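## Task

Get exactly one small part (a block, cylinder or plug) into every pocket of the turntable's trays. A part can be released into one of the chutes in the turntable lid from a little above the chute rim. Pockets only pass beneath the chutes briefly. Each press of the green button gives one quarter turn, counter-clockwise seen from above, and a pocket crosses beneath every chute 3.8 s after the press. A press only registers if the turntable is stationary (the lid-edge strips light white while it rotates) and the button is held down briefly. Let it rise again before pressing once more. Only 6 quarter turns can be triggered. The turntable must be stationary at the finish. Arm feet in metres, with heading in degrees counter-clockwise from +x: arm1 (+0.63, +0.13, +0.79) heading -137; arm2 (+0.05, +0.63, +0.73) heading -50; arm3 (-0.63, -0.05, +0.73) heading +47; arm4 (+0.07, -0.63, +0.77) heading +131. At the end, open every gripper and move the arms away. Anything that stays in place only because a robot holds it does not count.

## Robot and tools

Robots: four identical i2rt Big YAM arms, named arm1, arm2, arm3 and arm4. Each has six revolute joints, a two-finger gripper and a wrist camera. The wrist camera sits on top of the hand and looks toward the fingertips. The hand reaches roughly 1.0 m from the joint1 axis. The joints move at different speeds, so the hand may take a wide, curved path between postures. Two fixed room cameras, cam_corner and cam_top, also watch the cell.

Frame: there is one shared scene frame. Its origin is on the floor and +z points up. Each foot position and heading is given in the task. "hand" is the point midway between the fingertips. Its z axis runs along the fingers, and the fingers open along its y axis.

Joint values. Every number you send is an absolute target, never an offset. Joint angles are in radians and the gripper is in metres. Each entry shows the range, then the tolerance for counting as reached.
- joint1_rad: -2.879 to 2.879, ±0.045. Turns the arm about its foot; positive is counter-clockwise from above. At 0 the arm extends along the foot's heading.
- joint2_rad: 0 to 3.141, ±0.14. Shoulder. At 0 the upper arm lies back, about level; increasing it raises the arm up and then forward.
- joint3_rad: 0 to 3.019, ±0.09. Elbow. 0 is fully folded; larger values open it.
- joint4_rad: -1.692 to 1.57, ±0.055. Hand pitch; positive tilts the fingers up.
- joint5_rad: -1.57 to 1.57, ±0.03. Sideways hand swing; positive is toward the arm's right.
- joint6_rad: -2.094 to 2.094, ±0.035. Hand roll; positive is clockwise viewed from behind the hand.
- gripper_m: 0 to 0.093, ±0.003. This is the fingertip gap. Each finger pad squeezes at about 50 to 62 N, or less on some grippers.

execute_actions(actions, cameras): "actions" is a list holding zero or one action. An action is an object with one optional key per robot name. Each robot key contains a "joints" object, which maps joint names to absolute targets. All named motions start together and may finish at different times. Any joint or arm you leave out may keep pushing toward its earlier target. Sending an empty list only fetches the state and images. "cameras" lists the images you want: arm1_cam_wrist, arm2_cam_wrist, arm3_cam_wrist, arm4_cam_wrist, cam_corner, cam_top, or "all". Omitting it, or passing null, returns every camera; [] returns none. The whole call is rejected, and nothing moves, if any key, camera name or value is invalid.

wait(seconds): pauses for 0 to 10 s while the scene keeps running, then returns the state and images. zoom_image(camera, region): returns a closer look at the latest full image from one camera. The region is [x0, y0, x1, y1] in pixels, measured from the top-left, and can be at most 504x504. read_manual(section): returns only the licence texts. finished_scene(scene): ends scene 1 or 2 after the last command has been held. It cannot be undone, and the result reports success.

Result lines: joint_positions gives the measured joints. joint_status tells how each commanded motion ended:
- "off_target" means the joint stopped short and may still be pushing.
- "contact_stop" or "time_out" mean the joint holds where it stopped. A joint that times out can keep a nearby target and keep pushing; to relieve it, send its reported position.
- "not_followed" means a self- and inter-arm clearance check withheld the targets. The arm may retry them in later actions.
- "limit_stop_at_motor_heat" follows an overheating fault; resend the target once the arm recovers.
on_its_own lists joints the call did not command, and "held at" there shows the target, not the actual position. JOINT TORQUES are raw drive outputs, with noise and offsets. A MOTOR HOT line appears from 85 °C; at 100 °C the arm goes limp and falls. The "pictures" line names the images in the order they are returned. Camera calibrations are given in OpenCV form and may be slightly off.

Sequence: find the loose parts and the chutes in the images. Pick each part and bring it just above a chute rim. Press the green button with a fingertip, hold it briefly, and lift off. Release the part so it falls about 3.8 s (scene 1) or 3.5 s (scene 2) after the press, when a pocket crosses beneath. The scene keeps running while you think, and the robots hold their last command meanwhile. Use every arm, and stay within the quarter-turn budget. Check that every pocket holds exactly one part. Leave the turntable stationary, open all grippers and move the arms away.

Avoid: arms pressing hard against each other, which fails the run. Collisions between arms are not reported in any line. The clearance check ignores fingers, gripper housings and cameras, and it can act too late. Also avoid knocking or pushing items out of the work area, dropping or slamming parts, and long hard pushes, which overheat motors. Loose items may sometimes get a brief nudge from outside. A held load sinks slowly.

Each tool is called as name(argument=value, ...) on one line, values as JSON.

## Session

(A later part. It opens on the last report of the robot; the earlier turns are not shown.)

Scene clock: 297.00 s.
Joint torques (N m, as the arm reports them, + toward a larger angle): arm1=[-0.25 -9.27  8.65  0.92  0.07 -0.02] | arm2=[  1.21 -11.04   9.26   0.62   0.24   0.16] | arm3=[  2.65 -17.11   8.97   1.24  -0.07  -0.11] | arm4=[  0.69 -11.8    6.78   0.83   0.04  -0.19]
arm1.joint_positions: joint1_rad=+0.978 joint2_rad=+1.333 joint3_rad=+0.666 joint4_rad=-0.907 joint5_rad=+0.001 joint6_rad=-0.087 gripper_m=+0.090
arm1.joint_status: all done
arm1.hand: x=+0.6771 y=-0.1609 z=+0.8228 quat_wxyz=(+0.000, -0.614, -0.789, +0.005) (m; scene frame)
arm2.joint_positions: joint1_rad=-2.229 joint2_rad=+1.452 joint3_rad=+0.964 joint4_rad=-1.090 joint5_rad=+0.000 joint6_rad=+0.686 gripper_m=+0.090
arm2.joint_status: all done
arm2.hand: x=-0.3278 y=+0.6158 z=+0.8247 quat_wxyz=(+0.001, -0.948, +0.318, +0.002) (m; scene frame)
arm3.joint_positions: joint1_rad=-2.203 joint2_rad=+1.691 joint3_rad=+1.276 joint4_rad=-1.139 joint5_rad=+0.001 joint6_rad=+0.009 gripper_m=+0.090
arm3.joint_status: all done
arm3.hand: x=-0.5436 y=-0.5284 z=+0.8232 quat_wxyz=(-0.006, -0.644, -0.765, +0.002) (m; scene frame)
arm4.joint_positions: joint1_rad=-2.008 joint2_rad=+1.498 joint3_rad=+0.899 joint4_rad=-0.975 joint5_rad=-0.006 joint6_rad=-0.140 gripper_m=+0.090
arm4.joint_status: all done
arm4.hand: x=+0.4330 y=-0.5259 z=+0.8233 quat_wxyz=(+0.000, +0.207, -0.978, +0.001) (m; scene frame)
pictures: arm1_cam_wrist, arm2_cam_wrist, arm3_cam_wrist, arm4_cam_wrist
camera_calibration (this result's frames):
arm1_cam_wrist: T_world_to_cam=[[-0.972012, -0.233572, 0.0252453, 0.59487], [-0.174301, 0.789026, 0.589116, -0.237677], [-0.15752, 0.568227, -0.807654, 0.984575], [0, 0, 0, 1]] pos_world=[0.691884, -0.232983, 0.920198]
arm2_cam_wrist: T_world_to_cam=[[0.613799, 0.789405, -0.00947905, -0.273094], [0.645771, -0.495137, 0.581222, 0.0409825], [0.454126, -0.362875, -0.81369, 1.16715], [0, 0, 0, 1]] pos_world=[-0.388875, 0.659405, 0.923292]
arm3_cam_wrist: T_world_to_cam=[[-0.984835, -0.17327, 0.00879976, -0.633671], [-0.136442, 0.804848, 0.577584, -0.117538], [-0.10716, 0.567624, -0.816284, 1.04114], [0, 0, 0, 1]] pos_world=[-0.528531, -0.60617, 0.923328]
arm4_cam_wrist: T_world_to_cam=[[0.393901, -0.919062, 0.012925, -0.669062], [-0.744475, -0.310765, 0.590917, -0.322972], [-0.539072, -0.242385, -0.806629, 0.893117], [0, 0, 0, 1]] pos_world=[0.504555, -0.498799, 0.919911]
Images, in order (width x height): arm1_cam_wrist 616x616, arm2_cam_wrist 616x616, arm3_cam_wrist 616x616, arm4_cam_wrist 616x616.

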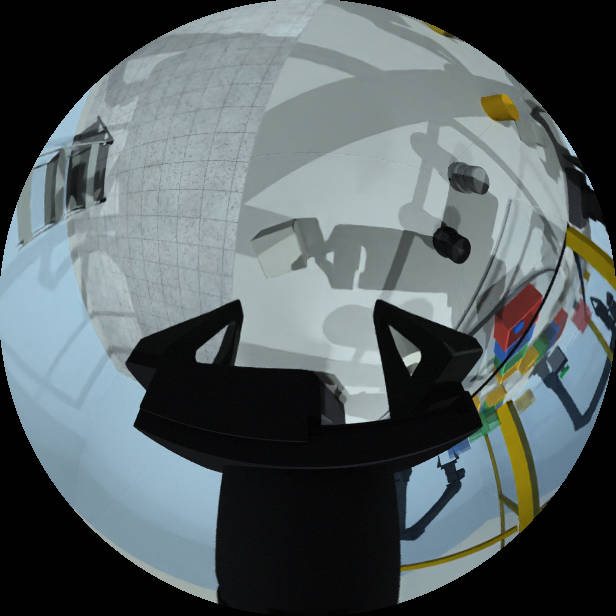

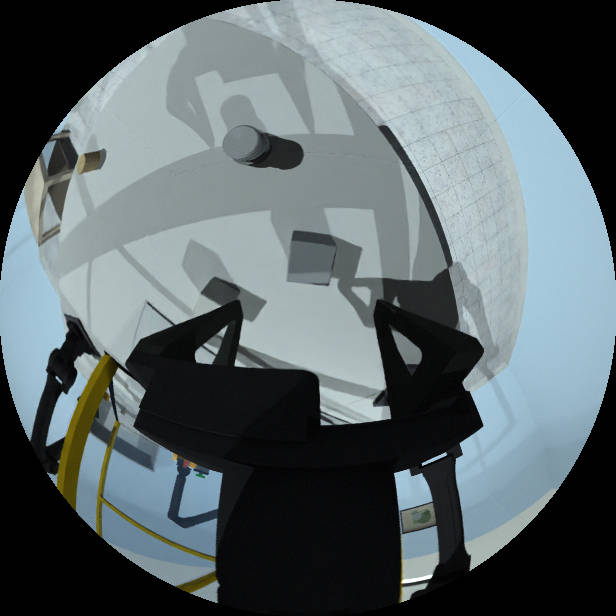

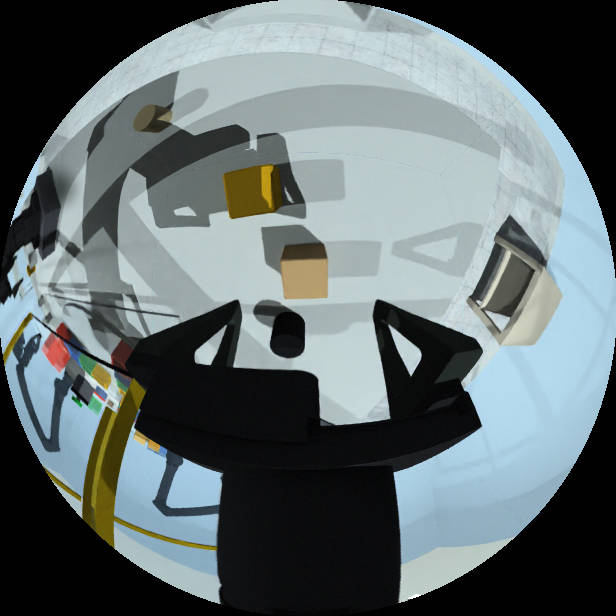

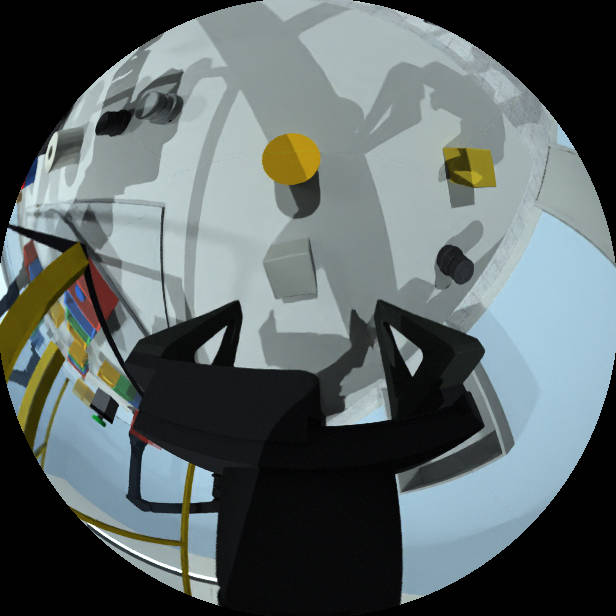

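execute_actions(actions=[{"arm1":{"joints":{"joint1_rad":1.06,"joint2_rad":1.54,"joint3_rad":0.64,"joint4_rad":-0.645,"joint6_rad":-0.38}},"arm2":{"joints":{"joint1_rad":-2.24,"joint2_rad":1.567,"joint3_rad":0.89,"joint4_rad":-0.863,"joint6_rad":0.8}},"arm3":{"joints":{"joint1_rad":-2.19,"joint2_rad":1.772,"joint3_rad":1.185,"joint4_rad":-0.95}},"arm4":{"joints":{"joint1_rad":-1.972,"joint2_rad":1.613,"joint3_rad":0.827,"joint4_rad":-0.75,"joint6_rad":-0.28}}}], cameras=["arm1_cam_wrist","arm2_cam_wrist","arm3_cam_wrist","arm4_cam_wrist"])

Scene clock: 311.77 s.
Joint torques (N m, as the arm reports them, + toward a larger angle): arm1=[ -0.38 -10.74   6.37   0.95   0.05  -0.02] | arm2=[ -0.17 -10.54   7.6    0.46   0.22   0.17] | arm3=[  2.63 -16.92   7.08   1.14  -0.03  -0.08] | arm4=[  1.09 -12.3    5.56   0.74   0.    -0.2 ]
arm1.joint_positions: joint1_rad=+1.054 joint2_rad=+1.547 joint3_rad=+0.636 joint4_rad=-0.660 joint5_rad=+0.001 joint6_rad=-0.366 gripper_m=+0.090
arm1.joint_status: all done
arm1.hand: x=+0.7027 y=-0.1736 z=+0.7535 quat_wxyz=(+0.000, -0.466, -0.885, +0.006) (m; scene frame)
arm2.joint_positions: joint1_rad=-2.229 joint2_rad=+1.567 joint3_rad=+0.892 joint4_rad=-0.872 joint5_rad=+0.000 joint6_rad=+0.786 gripper_m=+0.090
arm2.joint_status: all done
arm2.hand: x=-0.3404 y=+0.6156 z=+0.7598 quat_wxyz=(-0.005, -0.931, +0.366, +0.016) (m; scene frame)
arm3.joint_positions: joint1_rad=-2.203 joint2_rad=+1.785 joint3_rad=+1.175 joint4_rad=-0.964 joint5_rad=+0.001 joint6_rad=+0.009 gripper_m=+0.090
arm3.joint_status: all done
arm3.hand: x=-0.5446 y=-0.5210 z=+0.7464 quat_wxyz=(+0.002, -0.644, -0.765, -0.004) (m; scene frame)
arm4.joint_positions: joint1_rad=-1.975 joint2_rad=+1.630 joint3_rad=+0.822 joint4_rad=-0.764 joint5_rad=-0.006 joint6_rad=-0.270 gripper_m=+0.090
arm4.joint_status: all done
arm4.hand: x=+0.4288 y=-0.5145 z=+0.7542 quat_wxyz=(-0.001, +0.287, -0.958, +0.001) (m; scene frame)
pictures: arm1_cam_wrist, arm2_cam_wrist, arm3_cam_wrist, arm4_cam_wrist
camera_calibration (this result's frames):
arm1_cam_wrist: T_world_to_cam=[[-0.830269, -0.556651, 0.0281635, 0.460684], [-0.435841, 0.679911, 0.589715, -0.0179471], [-0.347414, 0.477347, -0.80712, 1.05704], [0, 0, 0, 1]] pos_world=[0.741901, -0.235934, 0.850771]
arm2_cam_wrist: T_world_to_cam=[[0.689648, 0.723468, -0.0312941, -0.182889], [0.609762, -0.556862, 0.563999, 0.125603], [0.390609, -0.408043, -0.825182, 1.13494], [0, 0, 0, 1]] pos_world=[-0.393775, 0.665361, 0.859966]
arm3_cam_wrist: T_world_to_cam=[[-0.984789, -0.173528, 0.00891023, -0.632876], [-0.134475, 0.793629, 0.593354, -0.0958616], [-0.110035, 0.58313, -0.804892, 0.972193], [0, 0, 0, 1]] pos_world=[-0.529165, -0.600658, 0.845029]
arm4_cam_wrist: T_world_to_cam=[[0.538362, -0.842604, 0.0135796, -0.679165], [-0.68516, -0.428272, 0.589185, -0.366293], [-0.490634, -0.326499, -0.807884, 0.774771], [0, 0, 0, 1]] pos_world=[0.494797, -0.476178, 0.850963]
Images, in order (width x height): arm1_cam_wrist 616x616, arm2_cam_wrist 616x616, arm3_cam_wrist 616x616, arm4_cam_wrist 616x616.

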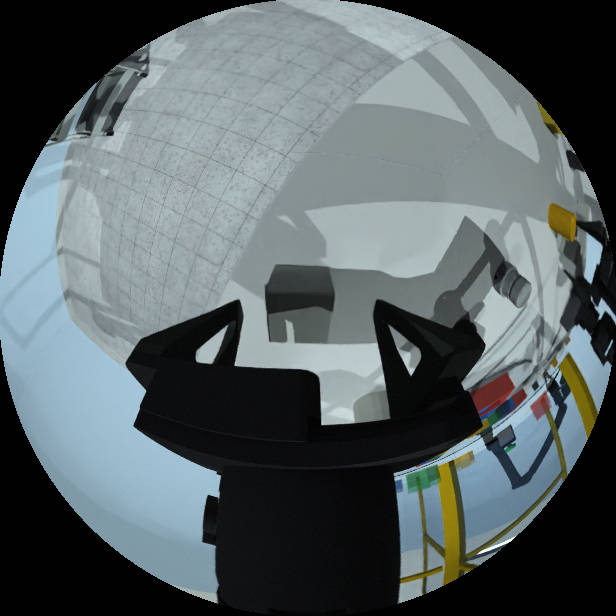

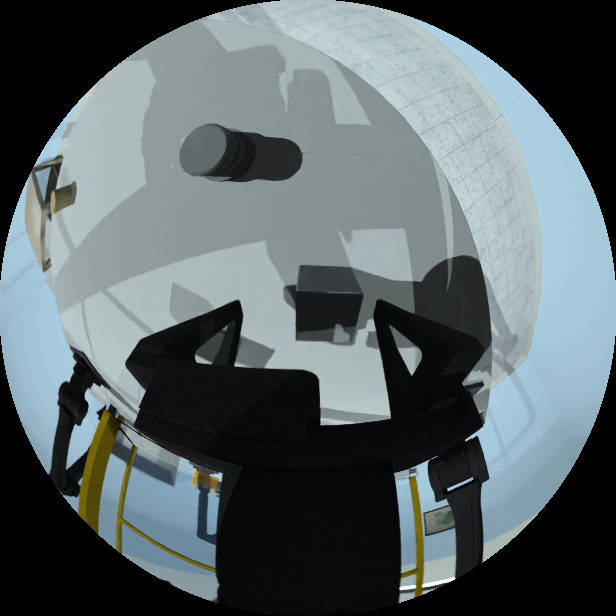

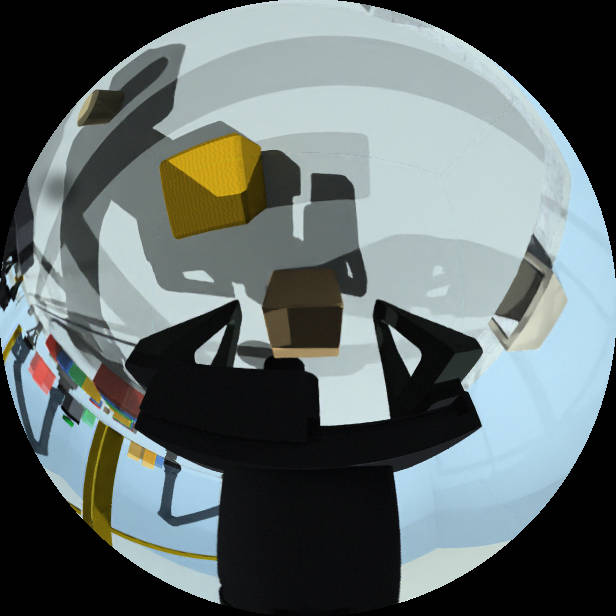

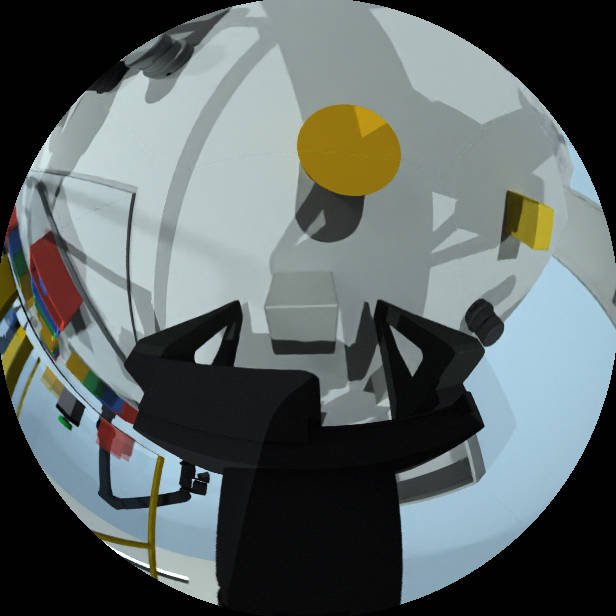

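execute_actions(actions=[{"arm1":{"joints":{"gripper_m":0.01}},"arm2":{"joints":{"joint1_rad":-2.262,"joint2_rad":1.61}},"arm3":{"joints":{"gripper_m":0.01}},"arm4":{"joints":{"gripper_m":0.01}}}], cameras=[])

execute_actions(actions=[{"arm1":{"joints":{"joint2_rad":1.1,"joint3_rad":1.05,"joint4_rad":-1.51}},"arm2":{"joints":{"gripper_m":0.01}},"arm3":{"joints":{"joint2_rad":1.1,"joint3_rad":1.12,"joint4_rad":-1.57}},"arm4":{"joints":{"joint2_rad":1.15,"joint3_rad":1.09,"joint4_rad":-1.5}}}], cameras=[])

execute_actions(actions=[{"arm1":{"joints":{"joint1_rad":-0.528,"joint6_rad":0.13}},"arm2":{"joints":{"joint2_rad":1.2,"joint3_rad":1.2,"joint4_rad":-1.51,"joint6_rad":-0.3}},"arm3":{"joints":{"joint1_rad":-0.69,"joint6_rad":0.07}},"arm4":{"joints":{"joint1_rad":-0.585,"joint6_rad":0.11}}}], cameras=[])

execute_actions(actions=[{"arm1":{"joints":{"joint2_rad":1.5,"joint3_rad":1.315,"joint4_rad":-1.355}},"arm2":{"joints":{"joint1_rad":-0.93,"joint2_rad":1.25}},"arm3":{"joints":{"joint2_rad":1.465,"joint3_rad":1.41,"joint4_rad":-1.21}},"arm4":{"joints":{"joint2_rad":1.53,"joint3_rad":1.4,"joint4_rad":-1.375}}}])

Scene clock: 325.40 s.
Joint torques (N m, as the arm reports them, + toward a larger angle): arm1=[ -0.27 -10.64   6.42   0.94   0.04  -0.01] | arm2=[ 0.03 -9.36  7.42  0.55  0.24  0.13] | arm3=[  2.67 -17.12   6.99   1.1   -0.07  -0.08] | arm4=[  1.18 -11.81   5.74   0.86   0.03  -0.21]
arm1.joint_positions: joint1_rad=+1.054 joint2_rad=+1.547 joint3_rad=+0.636 joint4_rad=-0.660 joint5_rad=+0.001 joint6_rad=-0.367 gripper_m=+0.039
arm1.joint_status: gripper_m off_target (ended at +0.039, target +0.010)
arm1.hand: x=+0.7028 y=-0.1736 z=+0.7535 quat_wxyz=(+0.000, -0.465, -0.885, +0.006) (m; scene frame)
arm2.joint_positions: joint1_rad=-2.257 joint2_rad=+1.588 joint3_rad=+0.892 joint4_rad=-0.872 joint5_rad=+0.000 joint6_rad=+0.786 gripper_m=+0.090
arm2.joint_status: all done
arm2.hand: x=-0.3384 y=+0.6264 z=+0.7522 quat_wxyz=(-0.001, -0.926, +0.378, +0.007) (m; scene frame)
arm3.joint_positions: joint1_rad=-2.203 joint2_rad=+1.785 joint3_rad=+1.175 joint4_rad=-0.964 joint5_rad=+0.001 joint6_rad=+0.008 gripper_m=+0.039
arm3.joint_status: gripper_m off_target (ended at +0.039, target +0.010)
arm3.hand: x=-0.5444 y=-0.5210 z=+0.7464 quat_wxyz=(+0.002, -0.644, -0.765, -0.004) (m; scene frame)
arm4.joint_positions: joint1_rad=-1.975 joint2_rad=+1.630 joint3_rad=+0.822 joint4_rad=-0.764 joint5_rad=-0.006 joint6_rad=-0.271 gripper_m=+0.039
arm4.joint_status: gripper_m off_target (ended at +0.039, target +0.010)
arm4.hand: x=+0.4288 y=-0.5144 z=+0.7542 quat_wxyz=(-0.001, +0.287, -0.958, +0.001) (m; scene frame)
pictures: none
No camera images: the call's "cameras" was empty. Leave "cameras" out to get every camera's image.

Scene clock: 326.87 s.
Joint torques (N m, as the arm reports them, + toward a larger angle): arm1=[-0.35 -5.56 10.46 -0.29  0.05  0.  ] | arm2=[-0.12 -9.44  7.4   0.54  0.23  0.14] | arm3=[ 2.93 -5.86  8.77  0.07 -0.07 -0.1 ] | arm4=[ 1.13 -7.12  8.94 -0.43  0.04 -0.22]
arm1.joint_positions: joint1_rad=+1.054 joint2_rad=+1.097 joint3_rad=+1.036 joint4_rad=-1.497 joint5_rad=+0.001 joint6_rad=-0.367 gripper_m=+0.039
arm1.joint_status: all done
arm1.hand: x=+0.6993 y=-0.1505 z=+1.0197 quat_wxyz=(-0.004, -0.465, -0.885, +0.011) (m; scene frame)
arm2.joint_positions: joint1_rad=-2.257 joint2_rad=+1.588 joint3_rad=+0.892 joint4_rad=-0.871 joint5_rad=+0.000 joint6_rad=+0.787 gripper_m=+0.039
arm2.joint_status: gripper_m off_target (ended at +0.039, target +0.010)
arm2.hand: x=-0.3387 y=+0.6266 z=+0.7520 quat_wxyz=(-0.001, -0.925, +0.379, +0.007) (m; scene frame)
arm3.joint_positions: joint1_rad=-2.203 joint2_rad=+1.095 joint3_rad=+1.109 joint4_rad=-1.558 joint5_rad=+0.001 joint6_rad=+0.008 gripper_m=+0.039
arm3.joint_status: all done
arm3.hand: x=-0.5782 y=-0.3413 z=+0.9834 quat_wxyz=(-0.010, -0.644, -0.765, +0.005) (m; scene frame)
arm4.joint_positions: joint1_rad=-1.975 joint2_rad=+1.149 joint3_rad=+1.070 joint4_rad=-1.488 joint5_rad=-0.006 joint6_rad=-0.271 gripper_m=+0.039
arm4.joint_status: all done
arm4.hand: x=+0.3655 y=-0.5329 z=+0.9991 quat_wxyz=(-0.004, +0.287, -0.958, +0.000) (m; scene frame)
pictures: none
No camera images: the call's "cameras" was empty. Leave "cameras" out to get every camera's image.

Scene clock: 328.80 s.
Joint torques (N m, as the arm reports them, + toward a larger angle): arm1=[-1.28 -6.07 10.41 -0.3   0.08  0.23] | arm2=[-0.02 -6.81 11.52 -0.01  0.12 -0.2 ] | arm3=[ 1.81 -6.53  8.64  0.06 -0.01  0.08] | arm4=[ 0.72 -6.98  9.14 -0.47  0.09  0.02]
arm1.joint_positions: joint1_rad=-0.520 joint2_rad=+1.097 joint3_rad=+1.036 joint4_rad=-1.497 joint5_rad=+0.001 joint6_rad=+0.117 gripper_m=+0.039
arm1.joint_status: all done
arm1.hand: x=+0.3449 y=+0.0682 z=+1.0189 quat_wxyz=(-0.006, -0.998, -0.058, +0.009) (m; scene frame)
arm2.joint_positions: joint1_rad=-2.257 joint2_rad=+1.195 joint3_rad=+1.181 joint4_rad=-1.502 joint5_rad=+0.000 joint6_rad=-0.286 gripper_m=+0.039
arm2.joint_status: all done
arm2.hand: x=-0.2875 y=+0.6264 z=+0.9913 quat_wxyz=(+0.006, -0.989, -0.147, +0.032) (m; scene frame)
arm3.joint_positions: joint1_rad=-0.696 joint2_rad=+1.102 joint3_rad=+1.109 joint4_rad=-1.558 joint5_rad=-0.001 joint6_rad=+0.061 gripper_m=+0.039
arm3.joint_status: all done
arm3.hand: x=-0.3349 y=-0.0145 z=+0.9842 quat_wxyz=(-0.012, +0.028, -1.000, -0.004) (m; scene frame)
arm4.joint_positions: joint1_rad=-0.584 joint2_rad=+1.150 joint3_rad=+1.070 joint4_rad=-1.488 joint5_rad=-0.006 joint6_rad=+0.100 gripper_m=+0.039
arm4.joint_status: all done
arm4.hand: x=+0.0288 y=-0.3208 z=+0.9956 quat_wxyz=(+0.002, +0.718, -0.696, +0.001) (m; scene frame)
pictures: none
No camera images: the call's "cameras" was empty. Leave "cameras" out to get every camera's image.

Scene clock: 330.47 s.
Joint torques (N m, as the arm reports them, + toward a larger angle): arm1=[ -1.25 -14.97  12.18   0.53   0.08   0.23] | arm2=[ 0.42 -7.75 11.32 -0.13  0.19 -0.19] | arm3=[  2.19 -14.31  11.98   1.68   0.01   0.09] | arm4=[  0.3  -13.37  11.63   0.25   0.05   0.03]
arm1.joint_positions: joint1_rad=-0.520 joint2_rad=+1.515 joint3_rad=+1.276 joint4_rad=-1.362 joint5_rad=+0.001 joint6_rad=+0.117 gripper_m=+0.039
arm1.joint_status: all done
arm1.hand: x=+0.2104 y=+0.0358 z=+0.9667 quat_wxyz=(-0.003, -0.998, -0.058, -0.012) (m; scene frame)
arm2.joint_positions: joint1_rad=-0.928 joint2_rad=+1.247 joint3_rad=+1.181 joint4_rad=-1.503 joint5_rad=-0.002 joint6_rad=-0.287 gripper_m=+0.039
arm2.joint_status: all done
arm2.hand: x=-0.0265 y=+0.2914 z=+0.9709 quat_wxyz=(+0.004, -0.688, -0.726, +0.003) (m; scene frame)
arm3.joint_positions: joint1_rad=-0.696 joint2_rad=+1.479 joint3_rad=+1.356 joint4_rad=-1.227 joint5_rad=-0.001 joint6_rad=+0.061 gripper_m=+0.039
arm3.joint_status: all done
arm3.hand: x=-0.1466 y=+0.0078 z=+0.9560 quat_wxyz=(-0.111, +0.027, -0.993, -0.013) (m; scene frame)
arm4.joint_positions: joint1_rad=-0.584 joint2_rad=+1.546 joint3_rad=+1.340 joint4_rad=-1.382 joint5_rad=-0.006 joint6_rad=+0.100 gripper_m=+0.039
arm4.joint_status: all done
arm4.hand: x=+0.0108 y=-0.1828 z=+0.9542 quat_wxyz=(+0.008, +0.718, -0.696, +0.009) (m; scene frame)
pictures: arm1_cam_wrist, arm2_cam_wrist, arm3_cam_wrist, arm4_cam_wrist, cam_corner, cam_top
camera_calibration (this result's frames):
arm1_cam_wrist: T_world_to_cam=[[-0.104539, 0.994466, 0.0104795, -0.0286502], [0.78606, 0.0761673, 0.613439, -0.759006], [0.609246, 0.0723661, -0.789673, 0.754569], [0, 0, 0, 1]] pos_world=[0.133911, 0.0316979, 1.06177]
arm2_cam_wrist: T_world_to_cam=[[-0.99914, -0.0414737, -0.000148899, -0.0102537], [-0.0336892, 0.809499, 0.586154, -0.802135], [-0.0241894, 0.585654, -0.8102, 0.739093], [0, 0, 0, 1]] pos_world=[-0.0193899, 0.216049, 1.06899]
arm3_cam_wrist: T_world_to_cam=[[0.0576246, -0.998319, -0.0061713, 0.0225617], [-0.917915, -0.0554123, 0.392888, -0.502881], [-0.39257, -0.0169753, -0.919566, 0.949237], [0, 0, 0, 1]] pos_world=[-0.0902606, 0.0107716, 1.0706]
arm4_cam_wrist: T_world_to_cam=[[0.99974, 0.0191489, 0.0124122, -0.0236614], [0.00762474, -0.792968, 0.609216, -0.721721], [0.0215083, -0.608963, -0.792907, 0.768084], [0, 0, 0, 1]] pos_world=[0.012638, -0.104114, 1.049]
Images, in order (width x height): arm1_cam_wrist 616x616, arm2_cam_wrist 616x616, arm3_cam_wrist 616x616, arm4_cam_wrist 616x616, cam_corner 896x504, cam_top 896x504.

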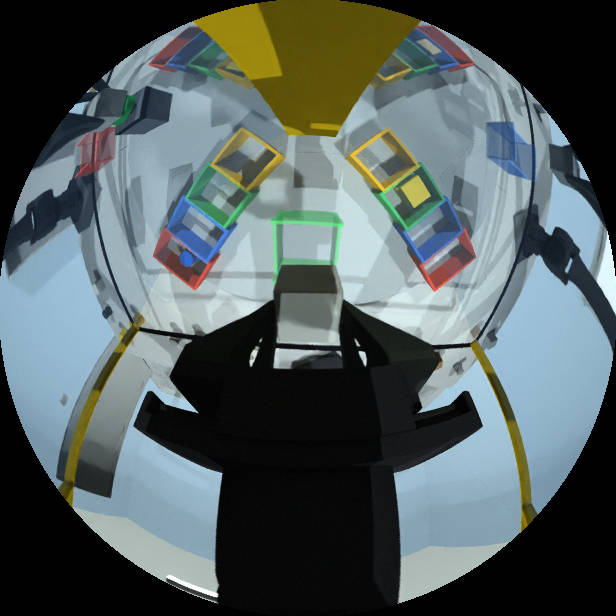

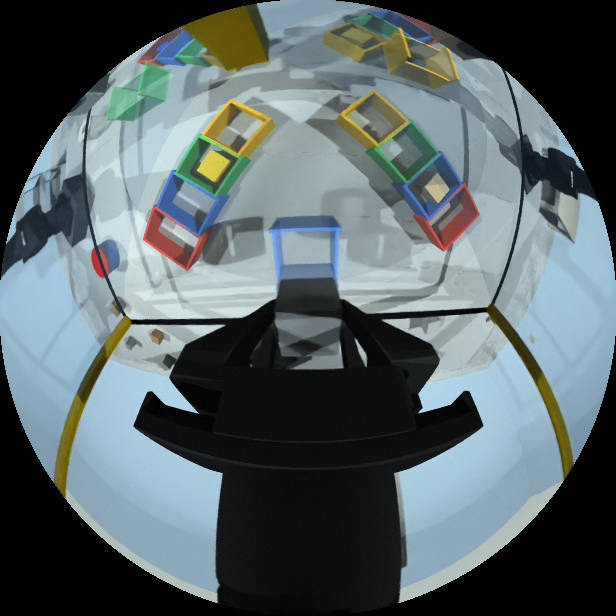

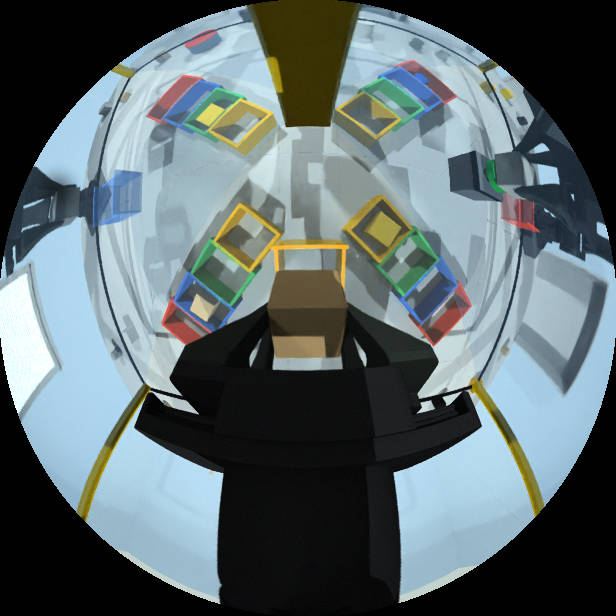

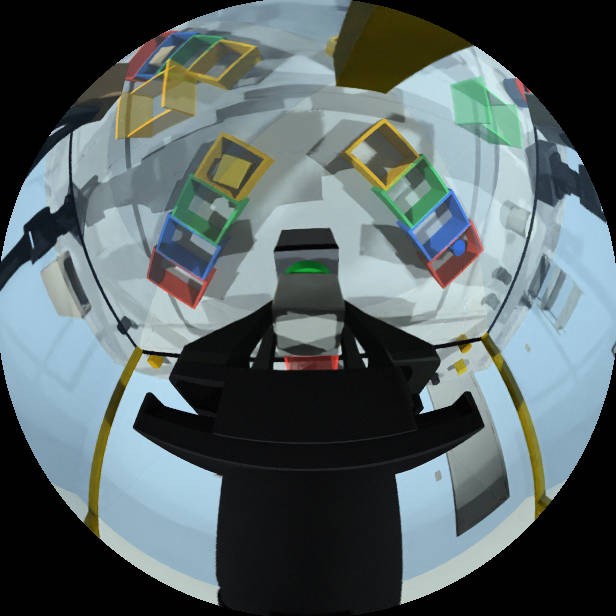

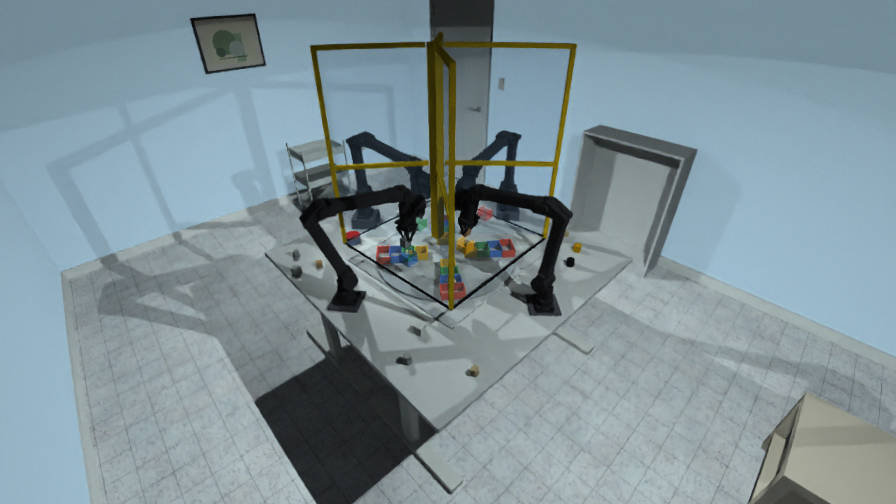

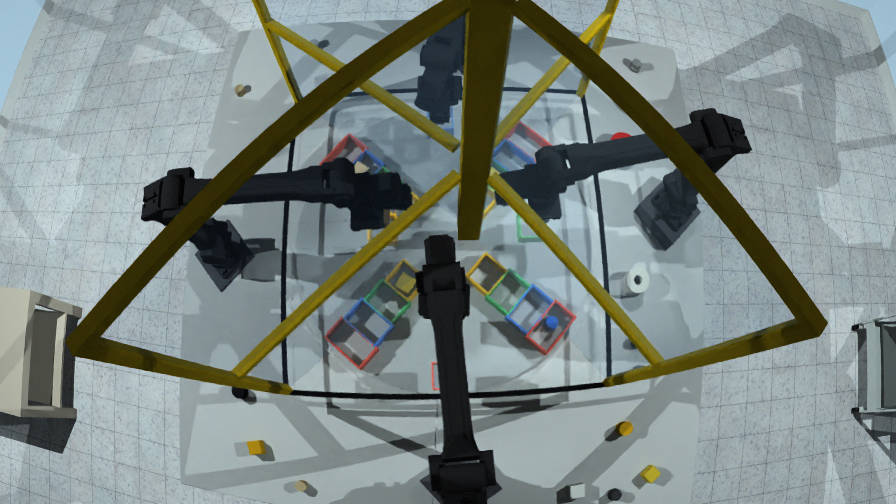

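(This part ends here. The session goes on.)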